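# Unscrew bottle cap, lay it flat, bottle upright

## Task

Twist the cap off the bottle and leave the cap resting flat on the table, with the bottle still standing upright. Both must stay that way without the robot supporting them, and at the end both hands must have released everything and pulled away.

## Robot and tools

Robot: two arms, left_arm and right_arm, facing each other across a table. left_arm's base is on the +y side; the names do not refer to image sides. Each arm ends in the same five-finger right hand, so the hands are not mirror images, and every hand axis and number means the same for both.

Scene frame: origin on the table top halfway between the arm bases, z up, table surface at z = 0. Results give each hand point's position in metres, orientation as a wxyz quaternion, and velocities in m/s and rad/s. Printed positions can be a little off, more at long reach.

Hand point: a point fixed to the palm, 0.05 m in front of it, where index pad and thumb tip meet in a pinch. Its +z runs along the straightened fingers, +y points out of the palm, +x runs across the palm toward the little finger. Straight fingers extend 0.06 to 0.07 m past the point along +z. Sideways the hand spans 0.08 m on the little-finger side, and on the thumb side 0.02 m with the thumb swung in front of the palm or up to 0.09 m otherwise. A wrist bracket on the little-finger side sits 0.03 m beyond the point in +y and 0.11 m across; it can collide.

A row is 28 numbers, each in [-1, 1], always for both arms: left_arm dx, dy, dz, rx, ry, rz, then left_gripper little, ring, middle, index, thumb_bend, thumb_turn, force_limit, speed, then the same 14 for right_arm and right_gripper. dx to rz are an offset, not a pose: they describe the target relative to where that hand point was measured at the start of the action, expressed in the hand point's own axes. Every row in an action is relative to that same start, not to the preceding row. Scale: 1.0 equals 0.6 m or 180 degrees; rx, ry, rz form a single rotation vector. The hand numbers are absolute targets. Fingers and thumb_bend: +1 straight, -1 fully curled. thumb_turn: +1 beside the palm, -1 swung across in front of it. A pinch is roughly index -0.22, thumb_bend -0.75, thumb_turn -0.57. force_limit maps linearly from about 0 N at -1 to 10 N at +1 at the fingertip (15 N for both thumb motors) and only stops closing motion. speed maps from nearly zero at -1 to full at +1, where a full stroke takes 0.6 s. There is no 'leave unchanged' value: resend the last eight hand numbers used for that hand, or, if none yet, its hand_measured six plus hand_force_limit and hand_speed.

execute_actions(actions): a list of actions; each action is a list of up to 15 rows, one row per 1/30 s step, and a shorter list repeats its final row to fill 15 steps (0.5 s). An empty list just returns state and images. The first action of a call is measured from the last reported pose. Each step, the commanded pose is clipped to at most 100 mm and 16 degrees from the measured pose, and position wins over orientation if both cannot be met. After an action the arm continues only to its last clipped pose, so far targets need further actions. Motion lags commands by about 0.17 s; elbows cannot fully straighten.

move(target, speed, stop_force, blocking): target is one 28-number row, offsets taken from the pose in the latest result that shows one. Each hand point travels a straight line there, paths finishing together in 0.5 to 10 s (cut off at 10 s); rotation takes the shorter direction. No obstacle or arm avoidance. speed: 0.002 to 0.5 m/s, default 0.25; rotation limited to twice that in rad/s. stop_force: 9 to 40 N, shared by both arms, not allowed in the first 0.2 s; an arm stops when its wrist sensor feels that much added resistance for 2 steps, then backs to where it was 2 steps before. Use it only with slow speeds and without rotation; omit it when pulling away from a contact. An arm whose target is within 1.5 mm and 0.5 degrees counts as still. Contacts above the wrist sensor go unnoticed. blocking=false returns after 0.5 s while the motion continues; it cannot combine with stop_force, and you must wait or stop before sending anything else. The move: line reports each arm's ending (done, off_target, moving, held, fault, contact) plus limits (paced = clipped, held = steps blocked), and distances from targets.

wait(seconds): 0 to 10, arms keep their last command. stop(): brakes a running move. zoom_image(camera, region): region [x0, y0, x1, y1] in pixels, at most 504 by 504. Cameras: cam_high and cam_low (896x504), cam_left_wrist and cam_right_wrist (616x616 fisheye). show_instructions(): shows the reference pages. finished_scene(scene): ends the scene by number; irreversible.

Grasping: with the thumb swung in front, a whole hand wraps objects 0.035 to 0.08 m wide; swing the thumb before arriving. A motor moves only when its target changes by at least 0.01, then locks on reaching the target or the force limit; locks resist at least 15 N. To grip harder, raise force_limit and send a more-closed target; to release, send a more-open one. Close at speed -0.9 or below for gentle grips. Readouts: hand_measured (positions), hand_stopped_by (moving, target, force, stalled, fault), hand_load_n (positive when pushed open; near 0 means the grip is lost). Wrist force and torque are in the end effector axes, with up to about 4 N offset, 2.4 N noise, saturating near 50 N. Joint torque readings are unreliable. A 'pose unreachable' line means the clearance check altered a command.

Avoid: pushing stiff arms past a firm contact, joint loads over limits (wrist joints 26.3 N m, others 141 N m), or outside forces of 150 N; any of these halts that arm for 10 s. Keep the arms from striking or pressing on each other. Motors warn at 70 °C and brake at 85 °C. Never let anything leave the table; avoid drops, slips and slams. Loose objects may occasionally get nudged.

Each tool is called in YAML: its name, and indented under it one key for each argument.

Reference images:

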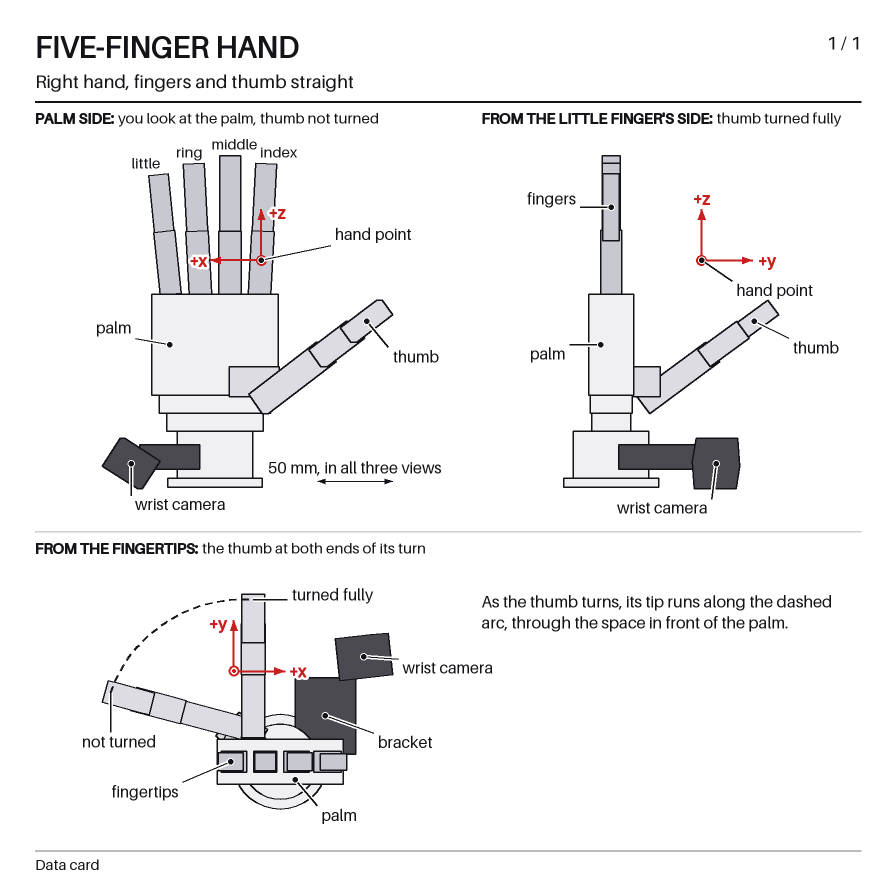

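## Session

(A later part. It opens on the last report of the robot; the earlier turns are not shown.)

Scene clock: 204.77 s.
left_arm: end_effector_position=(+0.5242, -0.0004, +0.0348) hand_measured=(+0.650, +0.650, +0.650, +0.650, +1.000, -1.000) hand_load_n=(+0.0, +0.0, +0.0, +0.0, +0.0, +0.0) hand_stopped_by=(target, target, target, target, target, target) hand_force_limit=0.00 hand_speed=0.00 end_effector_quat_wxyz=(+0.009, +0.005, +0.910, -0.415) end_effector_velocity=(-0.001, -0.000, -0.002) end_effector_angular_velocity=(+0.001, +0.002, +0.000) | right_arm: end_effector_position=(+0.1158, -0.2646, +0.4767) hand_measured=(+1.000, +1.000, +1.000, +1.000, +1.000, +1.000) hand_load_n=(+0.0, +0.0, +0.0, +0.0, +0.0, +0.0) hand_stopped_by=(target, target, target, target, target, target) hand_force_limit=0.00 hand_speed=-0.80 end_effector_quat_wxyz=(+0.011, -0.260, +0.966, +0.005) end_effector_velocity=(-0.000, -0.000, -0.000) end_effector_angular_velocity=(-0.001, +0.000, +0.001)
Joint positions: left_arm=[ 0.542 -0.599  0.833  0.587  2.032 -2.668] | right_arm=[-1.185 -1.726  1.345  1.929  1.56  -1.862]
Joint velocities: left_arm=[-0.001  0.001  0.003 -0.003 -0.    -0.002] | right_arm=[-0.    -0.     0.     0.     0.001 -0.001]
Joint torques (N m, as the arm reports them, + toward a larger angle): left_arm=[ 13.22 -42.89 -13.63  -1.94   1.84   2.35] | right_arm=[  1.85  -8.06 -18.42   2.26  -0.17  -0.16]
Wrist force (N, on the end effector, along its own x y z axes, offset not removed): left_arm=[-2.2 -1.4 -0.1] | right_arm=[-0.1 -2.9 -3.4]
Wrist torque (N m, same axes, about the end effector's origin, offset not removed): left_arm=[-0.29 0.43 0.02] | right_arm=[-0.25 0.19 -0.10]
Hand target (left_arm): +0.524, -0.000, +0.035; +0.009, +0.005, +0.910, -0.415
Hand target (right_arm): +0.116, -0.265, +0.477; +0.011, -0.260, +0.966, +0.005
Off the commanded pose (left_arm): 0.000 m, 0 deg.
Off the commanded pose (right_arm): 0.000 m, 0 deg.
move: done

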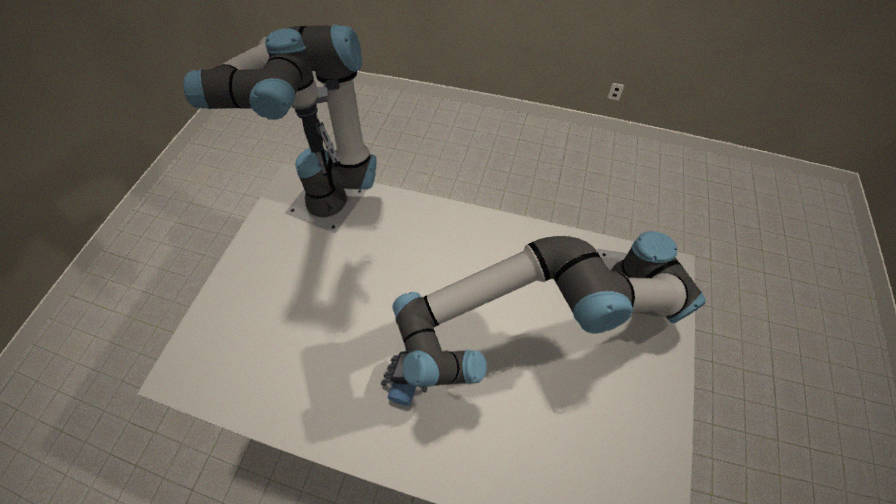

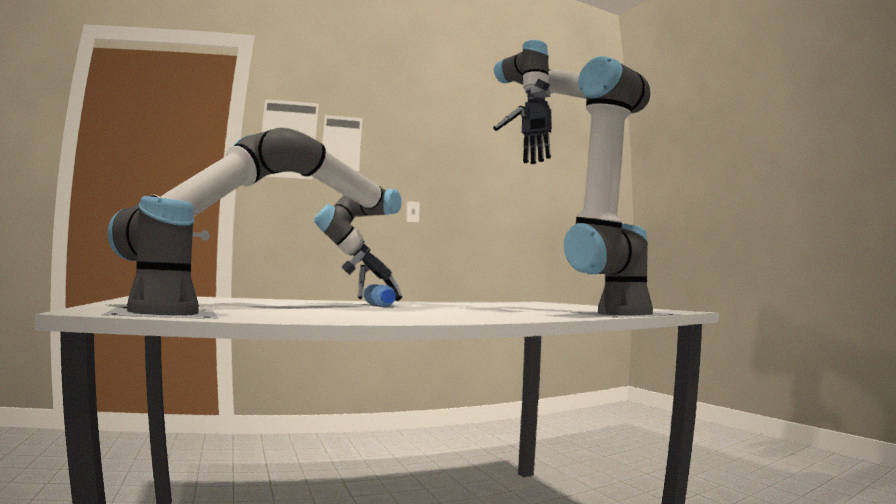

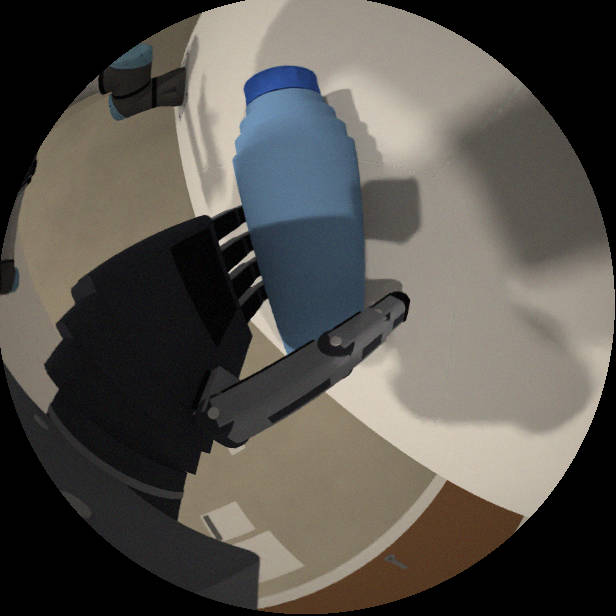

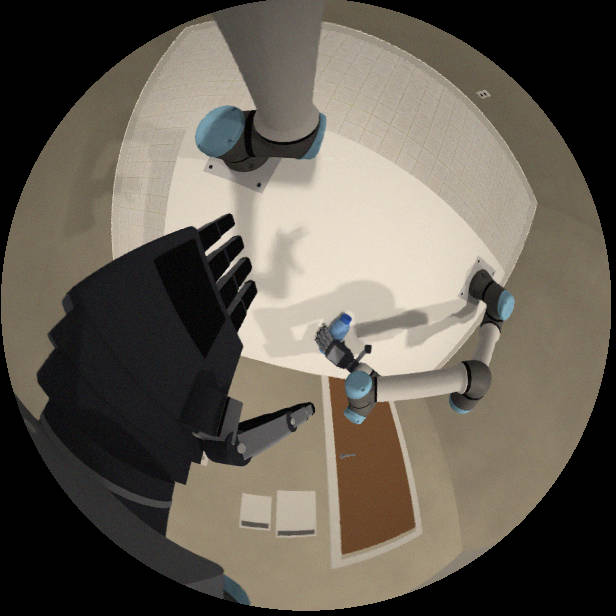

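move:
  target: [0,0.0075,0.0066,0,0,0, 0.65,0.65,0.65,0.65,1,-1,0,0, 0,0,0,0,0,0, 1,1,1,1,1,1,0,-0.8]
  speed: 0.02
  stop_force: 12

move:
  target: [0,0,0,0,0,0, -0.7,-0.7,-0.7,-0.7,-0.6,-1,0.8,-0.5, 0,0,0,0,0,0, 1,1,1,1,1,1,0,-0.8]

zoom_image:
  camera: "cam_low"
  region: [300, 200, 460, 320]

Scene clock: 215.47 s.
left_arm: end_effector_position=(+0.5244, -0.0004, +0.0290) hand_measured=(+0.650, +0.650, +0.650, +0.650, +1.000, -1.000) hand_load_n=(+0.0, +0.0, +0.0, +0.0, +0.0, +0.0) hand_stopped_by=(target, target, target, target, target, target) hand_force_limit=0.00 hand_speed=0.00 end_effector_quat_wxyz=(+0.009, +0.005, +0.910, -0.415) end_effector_velocity=(+0.001, -0.000, -0.002) end_effector_angular_velocity=(-0.002, -0.002, +0.000) | right_arm: end_effector_position=(+0.1158, -0.2646, +0.4767) hand_measured=(+1.000, +1.000, +1.000, +1.000, +1.000, +1.000) hand_load_n=(+0.0, +0.0, +0.0, +0.0, +0.0, +0.0) hand_stopped_by=(target, target, target, target, target, target) hand_force_limit=0.00 hand_speed=-0.80 end_effector_quat_wxyz=(+0.011, -0.260, +0.966, +0.005) end_effector_velocity=(-0.000, -0.000, -0.000) end_effector_angular_velocity=(-0.001, +0.001, +0.001)
Joint positions: left_arm=[ 0.542 -0.594  0.839  0.576  2.032 -2.668] | right_arm=[-1.185 -1.726  1.345  1.929  1.56  -1.862]
Joint velocities: left_arm=[ 0.     0.002  0.001 -0.005 -0.     0.001] | right_arm=[-0.    -0.     0.001  0.     0.001 -0.001]
Joint torques (N m, as the arm reports them, + toward a larger angle): left_arm=[ 12.71 -43.38 -12.48  -1.24   1.43   2.3 ] | right_arm=[  1.49  -7.57 -17.41   2.25  -0.01  -0.06]
Wrist force (N, on the end effector, along its own x y z axes, offset not removed): left_arm=[-3.6 -1.6 0.8] | right_arm=[-1.1 -4.2 -1.9]
Wrist torque (N m, same axes, about the end effector's origin, offset not removed): left_arm=[-0.28 0.45 -0.34] | right_arm=[-0.44 0.33 -0.26]
Hand target (left_arm): +0.524, -0.000, +0.029; +0.009, +0.005, +0.910, -0.415
Hand target (right_arm): +0.116, -0.265, +0.477; +0.011, -0.260, +0.966, +0.005
Off the commanded pose (left_arm): 0.000 m, 0 deg.
Off the commanded pose (right_arm): 0.000 m, 0 deg.
move: done

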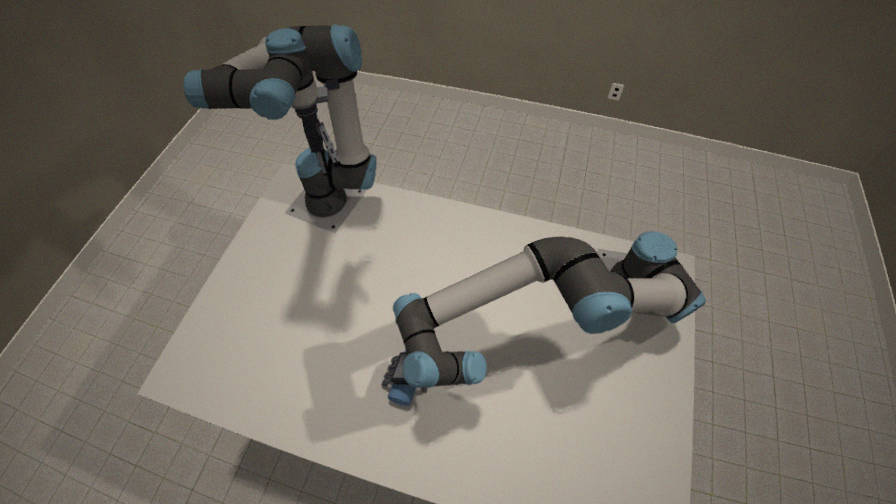

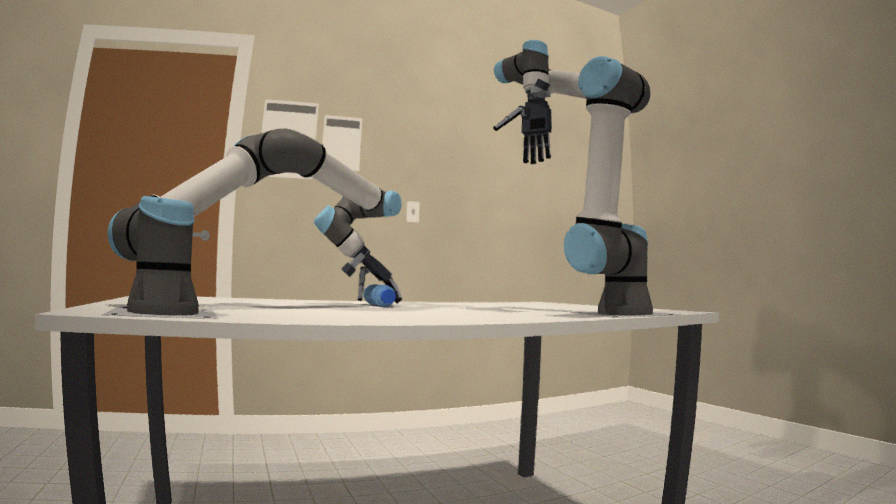

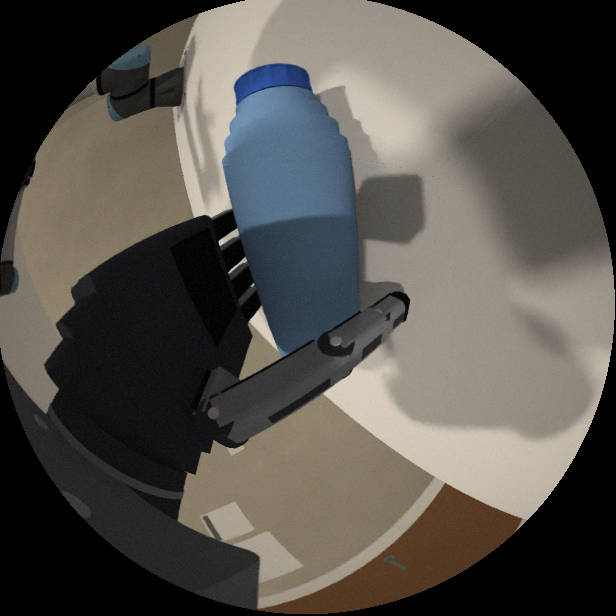

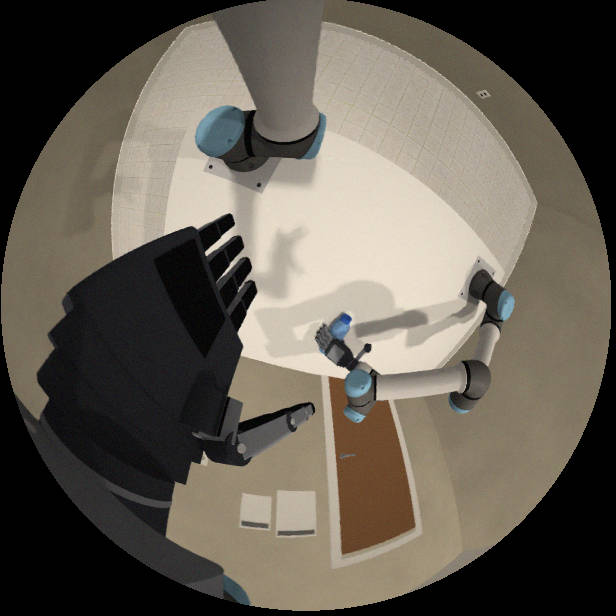

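Scene clock: 216.47 s.
left_arm: end_effector_position=(+0.5244, -0.0004, +0.0290) hand_measured=(+0.062, +0.084, +0.100, +0.108, +0.696, -1.000) hand_load_n=(+11.5, +8.5, +5.5, +10.0, +24.5, +13.0) hand_stopped_by=(force, force, force, force, force, target) hand_force_limit=0.80 hand_speed=-0.50 end_effector_quat_wxyz=(+0.009, +0.005, +0.910, -0.415) end_effector_velocity=(-0.000, +0.001, -0.001) end_effector_angular_velocity=(+0.001, +0.002, +0.001) | right_arm: end_effector_position=(+0.1158, -0.2646, +0.4767) hand_measured=(+1.000, +1.000, +1.000, +1.000, +1.000, +1.000) hand_load_n=(+0.0, +0.0, +0.0, +0.0, +0.0, +0.0) hand_stopped_by=(target, target, target, target, target, target) hand_force_limit=0.00 hand_speed=-0.80 end_effector_quat_wxyz=(+0.011, -0.260, +0.966, +0.005) end_effector_velocity=(+0.000, -0.000, -0.000) end_effector_angular_velocity=(-0.001, -0.000, +0.000)
Joint positions: left_arm=[ 0.542 -0.594  0.839  0.576  2.032 -2.668] | right_arm=[-1.185 -1.726  1.345  1.929  1.56  -1.862]
Joint velocities: left_arm=[ 0.     0.     0.003 -0.001  0.    -0.002] | right_arm=[-0.     0.    -0.    -0.     0.001 -0.   ]
Joint torques (N m, as the arm reports them, + toward a larger angle): left_arm=[ 12.02 -57.01 -27.58   2.73   1.86   2.41] | right_arm=[  0.88  -7.59 -18.97   2.37  -0.17  -0.09]
Wrist force (N, on the end effector, along its own x y z axes, offset not removed): left_arm=[-2.0 0.6 -0.9] | right_arm=[0.2 -3.9 -1.6]
Wrist torque (N m, same axes, about the end effector's origin, offset not removed): left_arm=[0.11 0.31 -0.06] | right_arm=[-0.41 0.11 -0.28]
Hand target (left_arm): +0.524, -0.000, +0.029; +0.009, +0.005, +0.910, -0.415
Hand target (right_arm): +0.116, -0.265, +0.477; +0.011, -0.260, +0.966, +0.005
Off the commanded pose (left_arm): 0.000 m, 0 deg.
Off the commanded pose (right_arm): 0.000 m, 0 deg.
move: done

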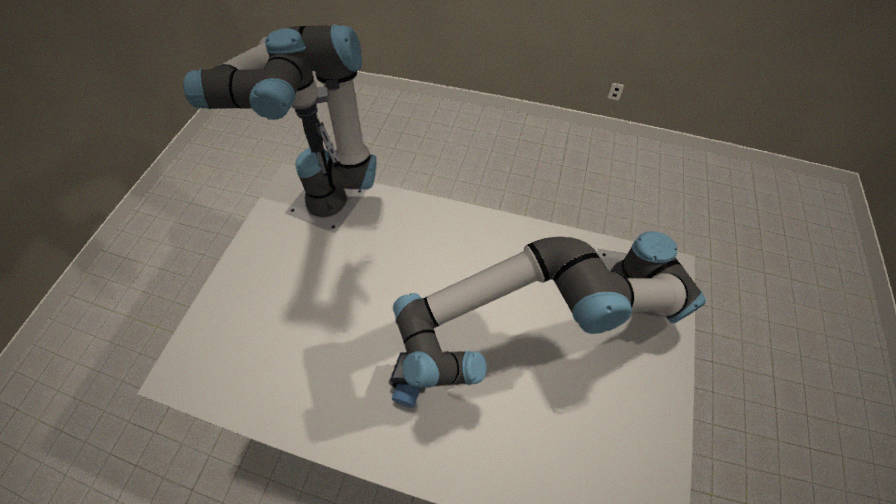

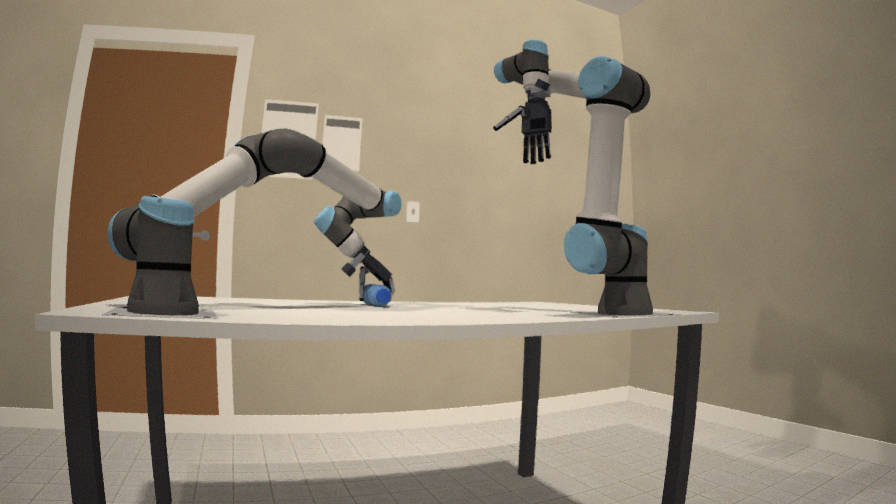

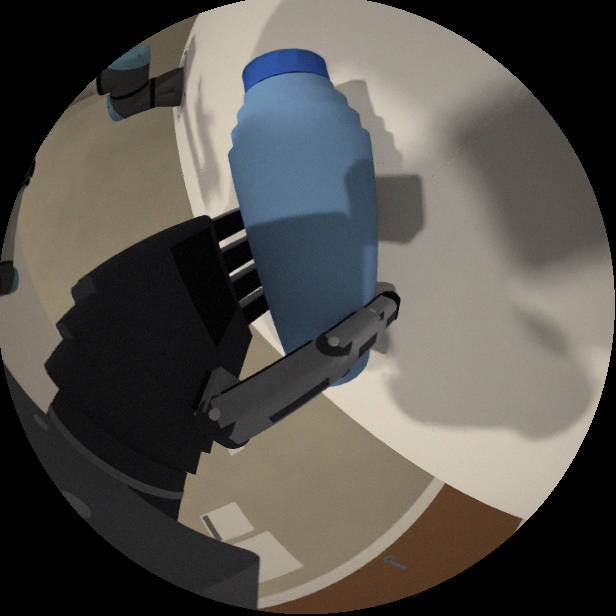

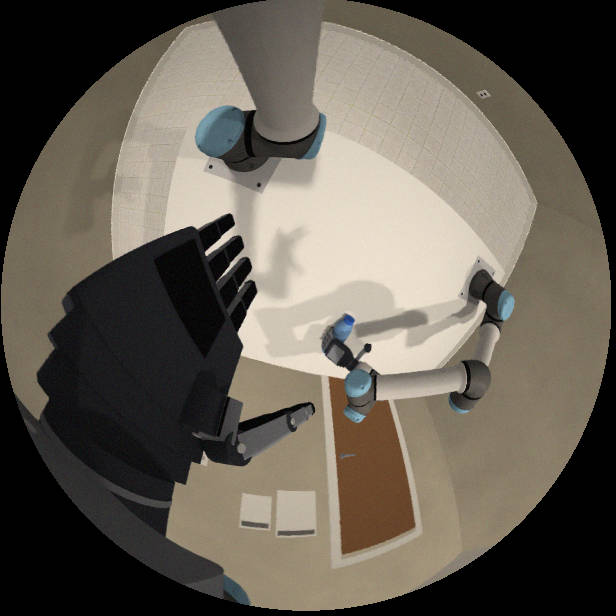

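Region (300, 200, 460, 320) of cam_low's 896x504 image, scaled by 3.150, with more detail than that image has; it fills the top 378 rows of this view, and the rest is white.

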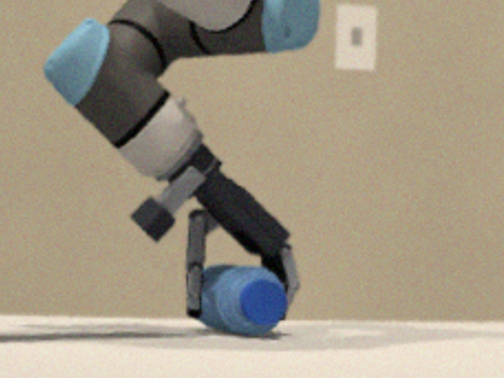

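move:
  target: [0,-0.101,-0.0875,0,0,0, -0.7,-0.7,-0.7,-0.7,-0.6,-1,0.8,-0.5, 0,0,0,0,0,0, 1,1,1,1,1,1,0,-0.8]
  speed: 0.06

zoom_image:
  camera: "cam_low"
  region: [300, 180, 460, 320]

Scene clock: 225.83 s.
left_arm: end_effector_position=(+0.5225, -0.0004, +0.1090) hand_measured=(+0.062, +0.084, +0.100, +0.108, +0.696, -1.000) hand_load_n=(+11.5, +8.5, +5.5, +10.0, +24.5, +13.0) hand_stopped_by=(force, force, force, force, force, target) hand_force_limit=0.80 hand_speed=-0.50 end_effector_quat_wxyz=(+0.009, +0.005, +0.910, -0.415) end_effector_velocity=(+0.001, +0.001, +0.002) end_effector_angular_velocity=(+0.001, +0.000, +0.001) | right_arm: end_effector_position=(+0.1158, -0.2646, +0.4767) hand_measured=(+1.000, +1.000, +1.000, +1.000, +1.000, +1.000) hand_load_n=(+0.0, +0.0, +0.0, +0.0, +0.0, +0.0) hand_stopped_by=(target, target, target, target, target, target) hand_force_limit=0.00 hand_speed=-0.80 end_effector_quat_wxyz=(+0.011, -0.260, +0.966, +0.005) end_effector_velocity=(+0.000, +0.000, -0.000) end_effector_angular_velocity=(+0.001, +0.000, +0.000)
Joint positions: left_arm=[ 0.54  -0.643  0.723  0.739  2.03  -2.67 ] | right_arm=[-1.185 -1.726  1.345  1.929  1.56  -1.862]
Joint velocities: left_arm=[ 0.002  0.    -0.005  0.006 -0.     0.001] | right_arm=[ 0.     0.001 -0.    -0.    -0.001 -0.   ]
Joint torques (N m, as the arm reports them, + toward a larger angle): left_arm=[-11.19 -55.82 -30.18   2.69  -1.07  -1.1 ] | right_arm=[  1.61  -6.78 -18.52   2.58  -0.1   -0.07]
Wrist force (N, on the end effector, along its own x y z axes, offset not removed): left_arm=[0.2 0.9 0.4] | right_arm=[-0.3 -6.3 -0.6]
Wrist torque (N m, same axes, about the end effector's origin, offset not removed): left_arm=[0.14 0.03 0.01] | right_arm=[-0.88 0.27 -0.35]
Hand target (left_arm): +0.523, -0.000, +0.109; +0.009, +0.005, +0.910, -0.415
Hand target (right_arm): +0.116, -0.265, +0.477; +0.011, -0.260, +0.966, +0.005
Off the commanded pose (left_arm): 0.000 m, 0 deg.
Off the commanded pose (right_arm): 0.000 m, 0 deg.
move: done

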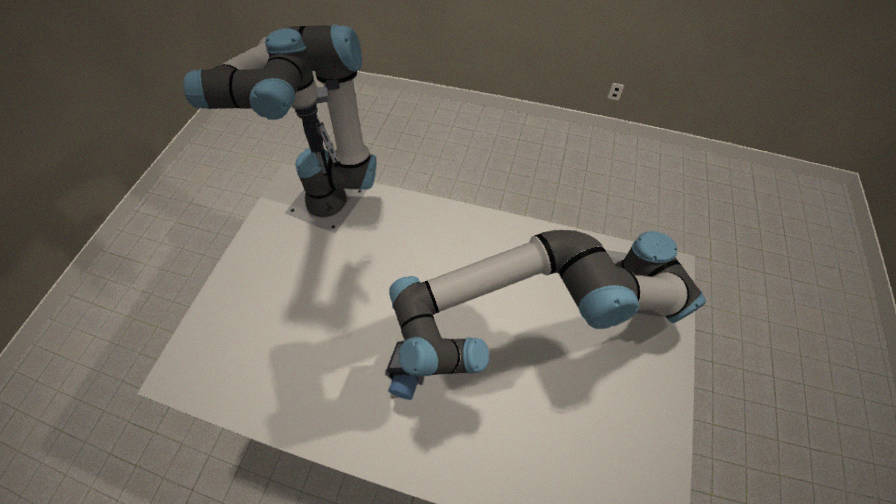

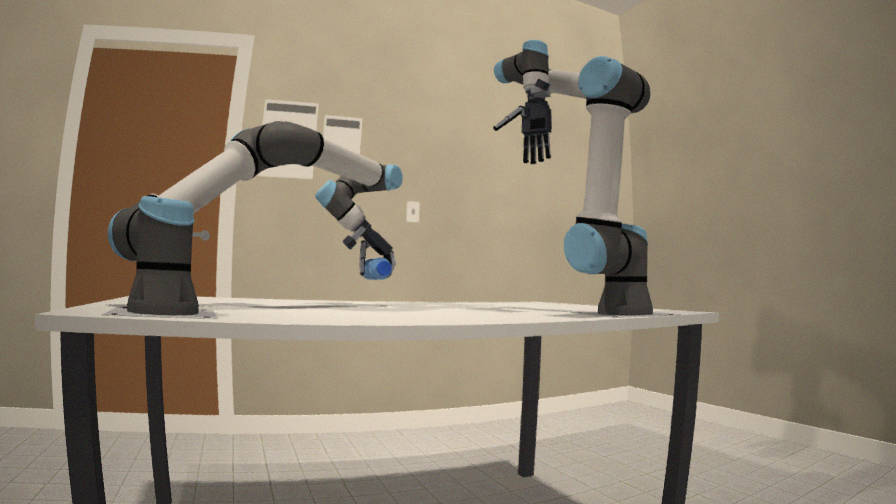

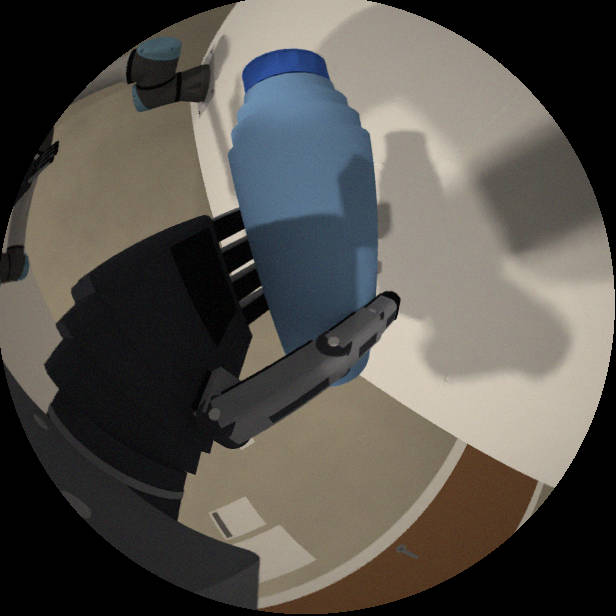

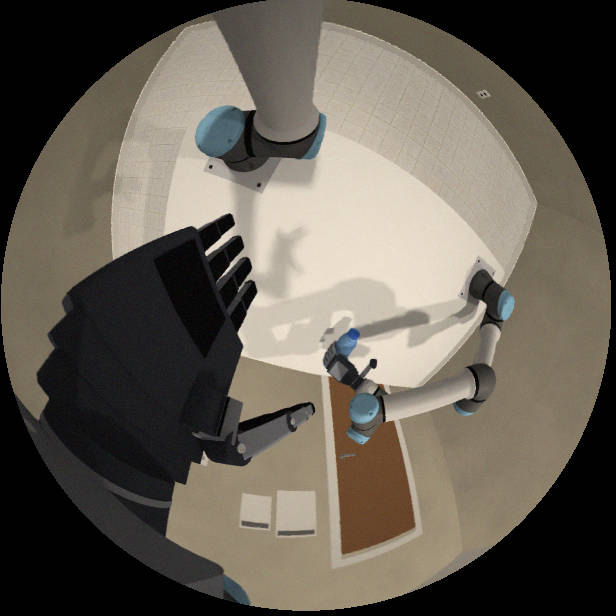

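Region (300, 180, 460, 320) of cam_low's 896x504 image, scaled by 3.150, with more detail than that image has; it fills the top 441 rows of this view, and the rest is white.

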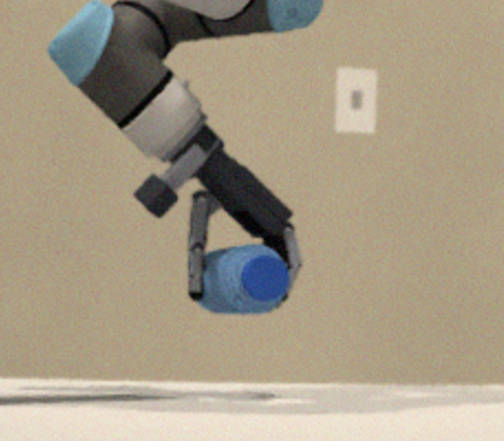

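move:
  target: [0.5375,-0.1687,0.1407,0.178,0.178,-0.477, -0.7,-0.7,-0.7,-0.7,-0.6,-1,0.8,-0.5, 0,0,0,0,0,0, -1,-1,0.4,0.4,-0.3,-1,0,0]
  speed: 0.2

zoom_image:
  camera: "cam_low"
  region: [330, 60, 600, 320]

Scene clock: 293.43 s.
left_arm: end_effector_position=(+0.1995, -0.1298, +0.1229) hand_measured=(+0.062, +0.084, +0.100, +0.108, +0.696, -1.000) hand_load_n=(+11.5, +8.0, +5.5, +10.0, +24.5, +13.0) hand_stopped_by=(force, force, force, force, force, target) hand_force_limit=0.80 hand_speed=-0.50 end_effector_quat_wxyz=(+0.495, +0.494, -0.506, +0.505) end_effector_velocity=(-0.002, -0.001, +0.000) end_effector_angular_velocity=(-0.005, +0.009, +0.005) | right_arm: end_effector_position=(+0.1158, -0.2646, +0.4767) hand_measured=(-1.000, -1.000, +0.400, +0.400, -0.300, -1.000) hand_load_n=(+0.0, +0.0, +0.0, +0.0, +0.0, +0.0) hand_stopped_by=(target, target, target, target, target, target) hand_force_limit=0.00 hand_speed=0.00 end_effector_quat_wxyz=(+0.011, -0.260, +0.966, +0.005) end_effector_velocity=(+0.000, +0.000, +0.001) end_effector_angular_velocity=(+0.001, -0.002, -0.001)
Joint positions: left_arm=[ 0.174 -0.975  1.698 -0.723  1.851 -4.691] | right_arm=[-1.185 -1.726  1.345  1.929  1.56  -1.862]
Joint velocities: left_arm=[-0.005 -0.     0.006 -0.01  -0.011 -0.01 ] | right_arm=[-0.    -0.    -0.002  0.    -0.001  0.001]
Joint torques (N m, as the arm reports them, + toward a larger angle): left_arm=[-10.07 -37.59 -12.85  -3.94  -1.93  -2.2 ] | right_arm=[  1.29  -7.99 -18.72   2.38  -0.01  -0.08]
Wrist force (N, on the end effector, along its own x y z axes, offset not removed): left_arm=[-0.6 0.3 -1.9] | right_arm=[0.5 -4.4 -3.4]
Wrist torque (N m, same axes, about the end effector's origin, offset not removed): left_arm=[0.04 0.16 0.08] | right_arm=[-0.35 0.10 -0.25]
Hand target (left_arm): +0.199, -0.130, +0.123; +0.495, +0.494, -0.506, +0.505
Hand target (right_arm): +0.116, -0.265, +0.477; +0.011, -0.260, +0.966, +0.005
Off the commanded pose (left_arm): 0.000 m, 0 deg.
Off the commanded pose (right_arm): 0.000 m, 0 deg.
move: done

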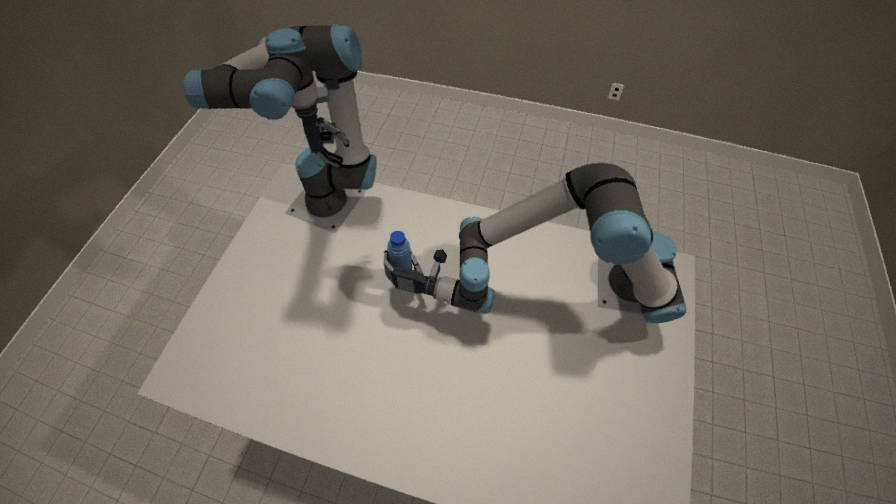

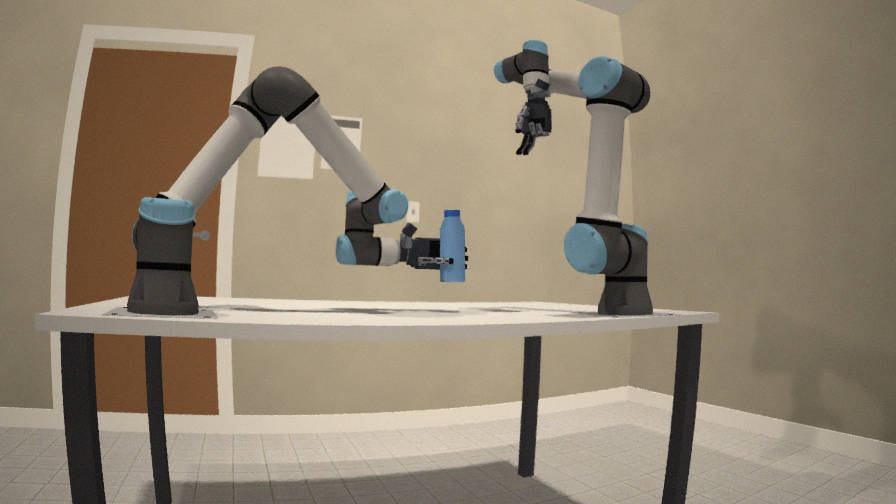

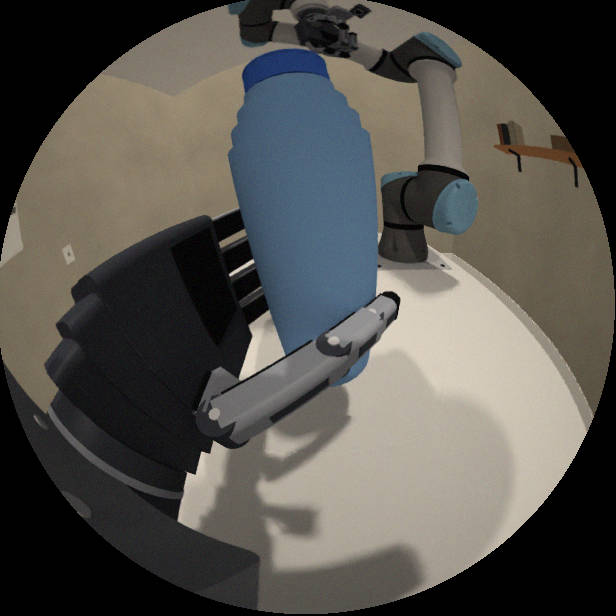

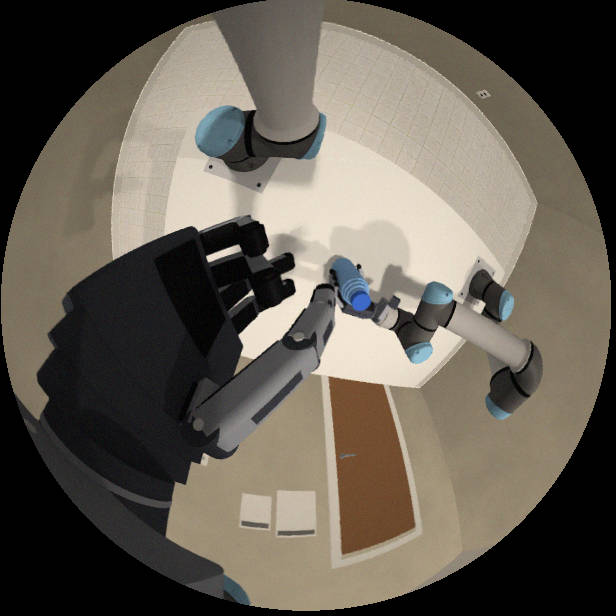

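Region (330, 60, 600, 320) of cam_low's 896x504 image, scaled by 1.867, with more detail than that image has; it fills the top 485 rows of this view, and the rest is white.

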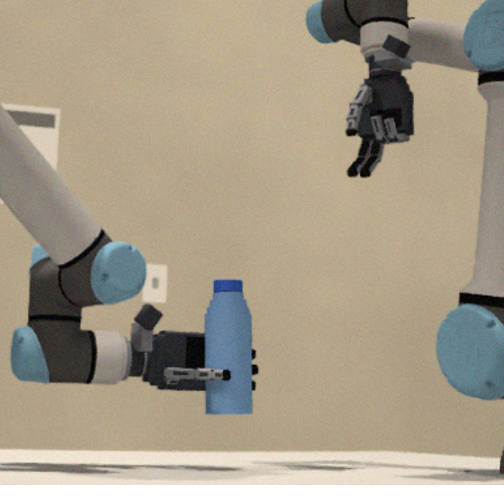

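move:
  target: [-0.115,0,0,0,0,0, -0.7,-0.7,-0.7,-0.7,-0.6,-1,0.8,-0.5, 0,0,0,0,0,0, -1,-1,0.4,0.4,-0.3,-1,0,0]
  speed: 0.1

zoom_image:
  camera: "cam_low"
  region: [370, 200, 530, 330]

zoom_image:
  camera: "cam_high"
  region: [340, 220, 500, 340]

Scene clock: 308.80 s.
left_arm: end_effector_position=(+0.2011, -0.1298, +0.0540) hand_measured=(+0.062, +0.084, +0.100, +0.108, +0.696, -1.000) hand_load_n=(+11.5, +8.0, +5.5, +10.0, +24.5, +13.0) hand_stopped_by=(force, force, force, force, force, target) hand_force_limit=0.80 hand_speed=-0.50 end_effector_quat_wxyz=(+0.495, +0.494, -0.506, +0.505) end_effector_velocity=(-0.000, -0.000, -0.002) end_effector_angular_velocity=(+0.001, +0.001, -0.001) | right_arm: end_effector_position=(+0.1158, -0.2646, +0.4767) hand_measured=(-1.000, -1.000, +0.400, +0.400, -0.300, -1.000) hand_load_n=(+0.0, +0.0, +0.0, +0.0, +0.0, +0.0) hand_stopped_by=(target, target, target, target, target, target) hand_force_limit=0.00 hand_speed=0.00 end_effector_quat_wxyz=(+0.011, -0.260, +0.966, +0.005) end_effector_velocity=(-0.000, +0.000, +0.000) end_effector_angular_velocity=(+0.001, -0.000, -0.000)
Joint positions: left_arm=[ 0.177 -0.857  1.72  -0.862  1.854 -4.691] | right_arm=[-1.185 -1.726  1.345  1.929  1.56  -1.862]
Joint velocities: left_arm=[-0.     0.004  0.    -0.003  0.    -0.001] | right_arm=[-0.    -0.    -0.    -0.    -0.001  0.   ]
Joint torques (N m, as the arm reports them, + toward a larger angle): left_arm=[ 13.15 -33.7  -24.93  -4.09   2.1   -1.06] | right_arm=[  1.34  -8.31 -18.52   2.66   0.01   0.15]
Wrist force (N, on the end effector, along its own x y z axes, offset not removed): left_arm=[-0.3 0.9 -0.4] | right_arm=[1.3 -2.5 -3.6]
Wrist torque (N m, same axes, about the end effector's origin, offset not removed): left_arm=[0.22 -0.02 0.10] | right_arm=[-0.07 -0.01 -0.16]
Hand target (left_arm): +0.201, -0.130, +0.054; +0.495, +0.494, -0.506, +0.505
Hand target (right_arm): +0.116, -0.265, +0.477; +0.011, -0.260, +0.966, +0.005
Off the commanded pose (left_arm): 0.000 m, 0 deg.
Off the commanded pose (right_arm): 0.000 m, 0 deg.
move: done

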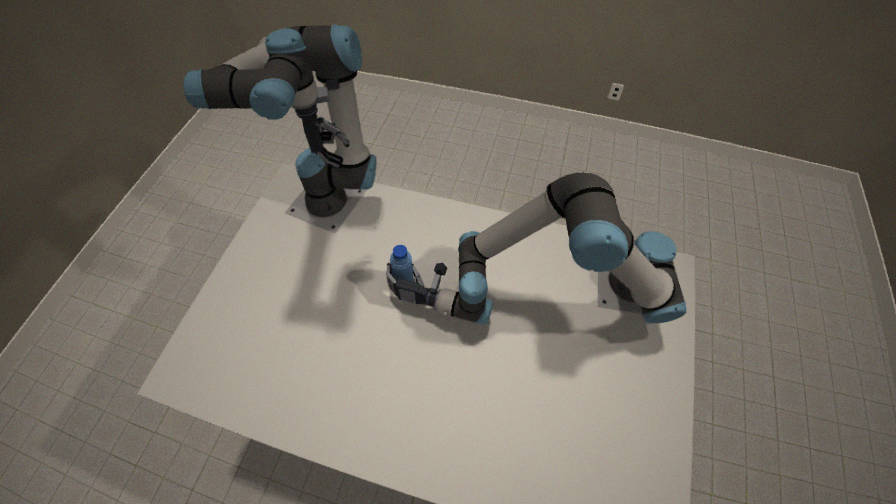

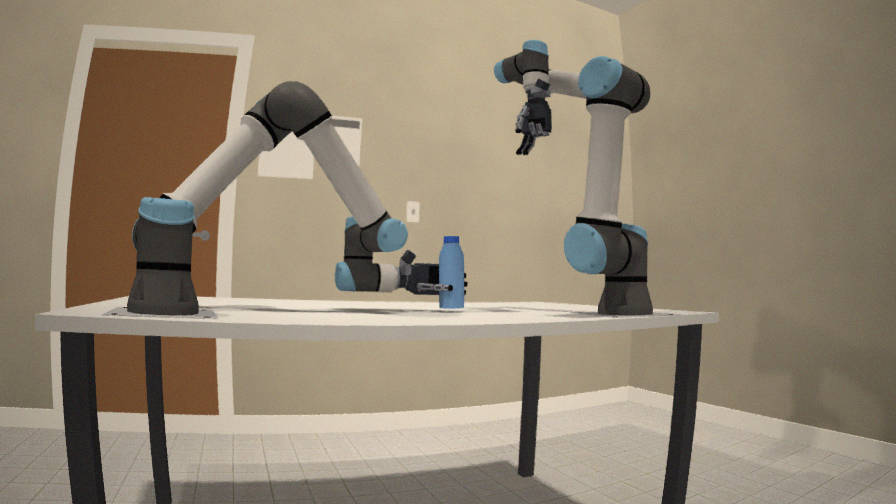

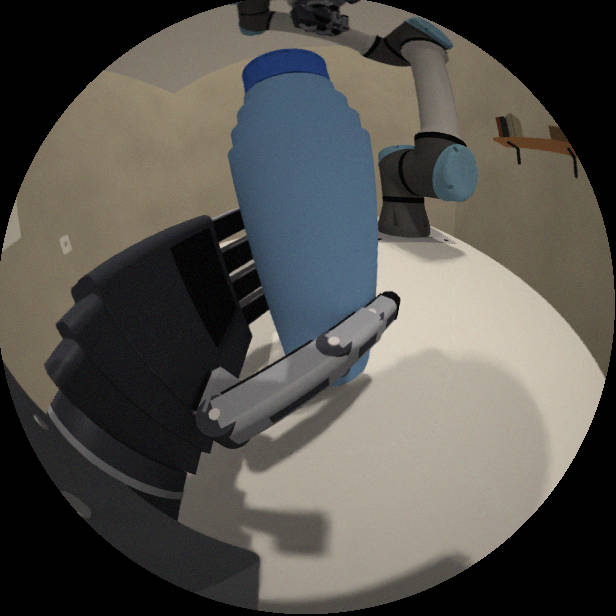

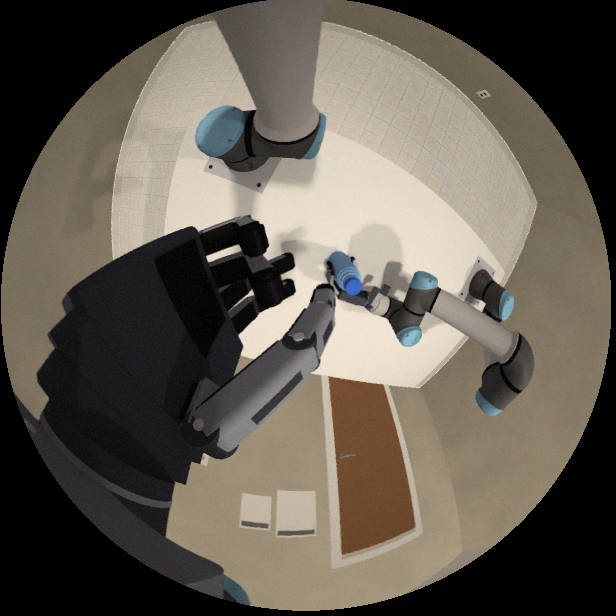

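Region (370, 200, 530, 330) of cam_low's 896x504 image, scaled by 3.150, with more detail than that image has; it fills the top 410 rows of this view, and the rest is white.

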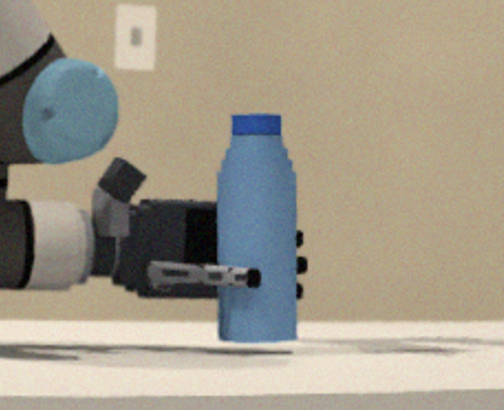

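Region (340, 220, 500, 340) of cam_high's 896x504 image, scaled by 3.150, with more detail than that image has; it fills the top 378 rows of this view, and the rest is white.

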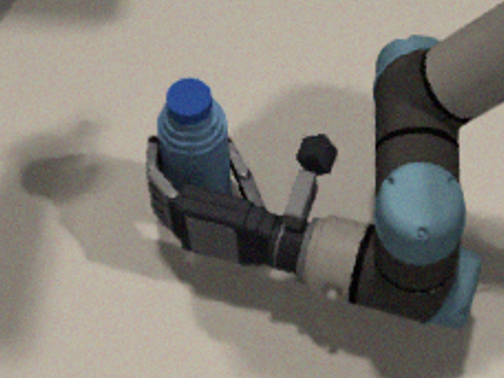

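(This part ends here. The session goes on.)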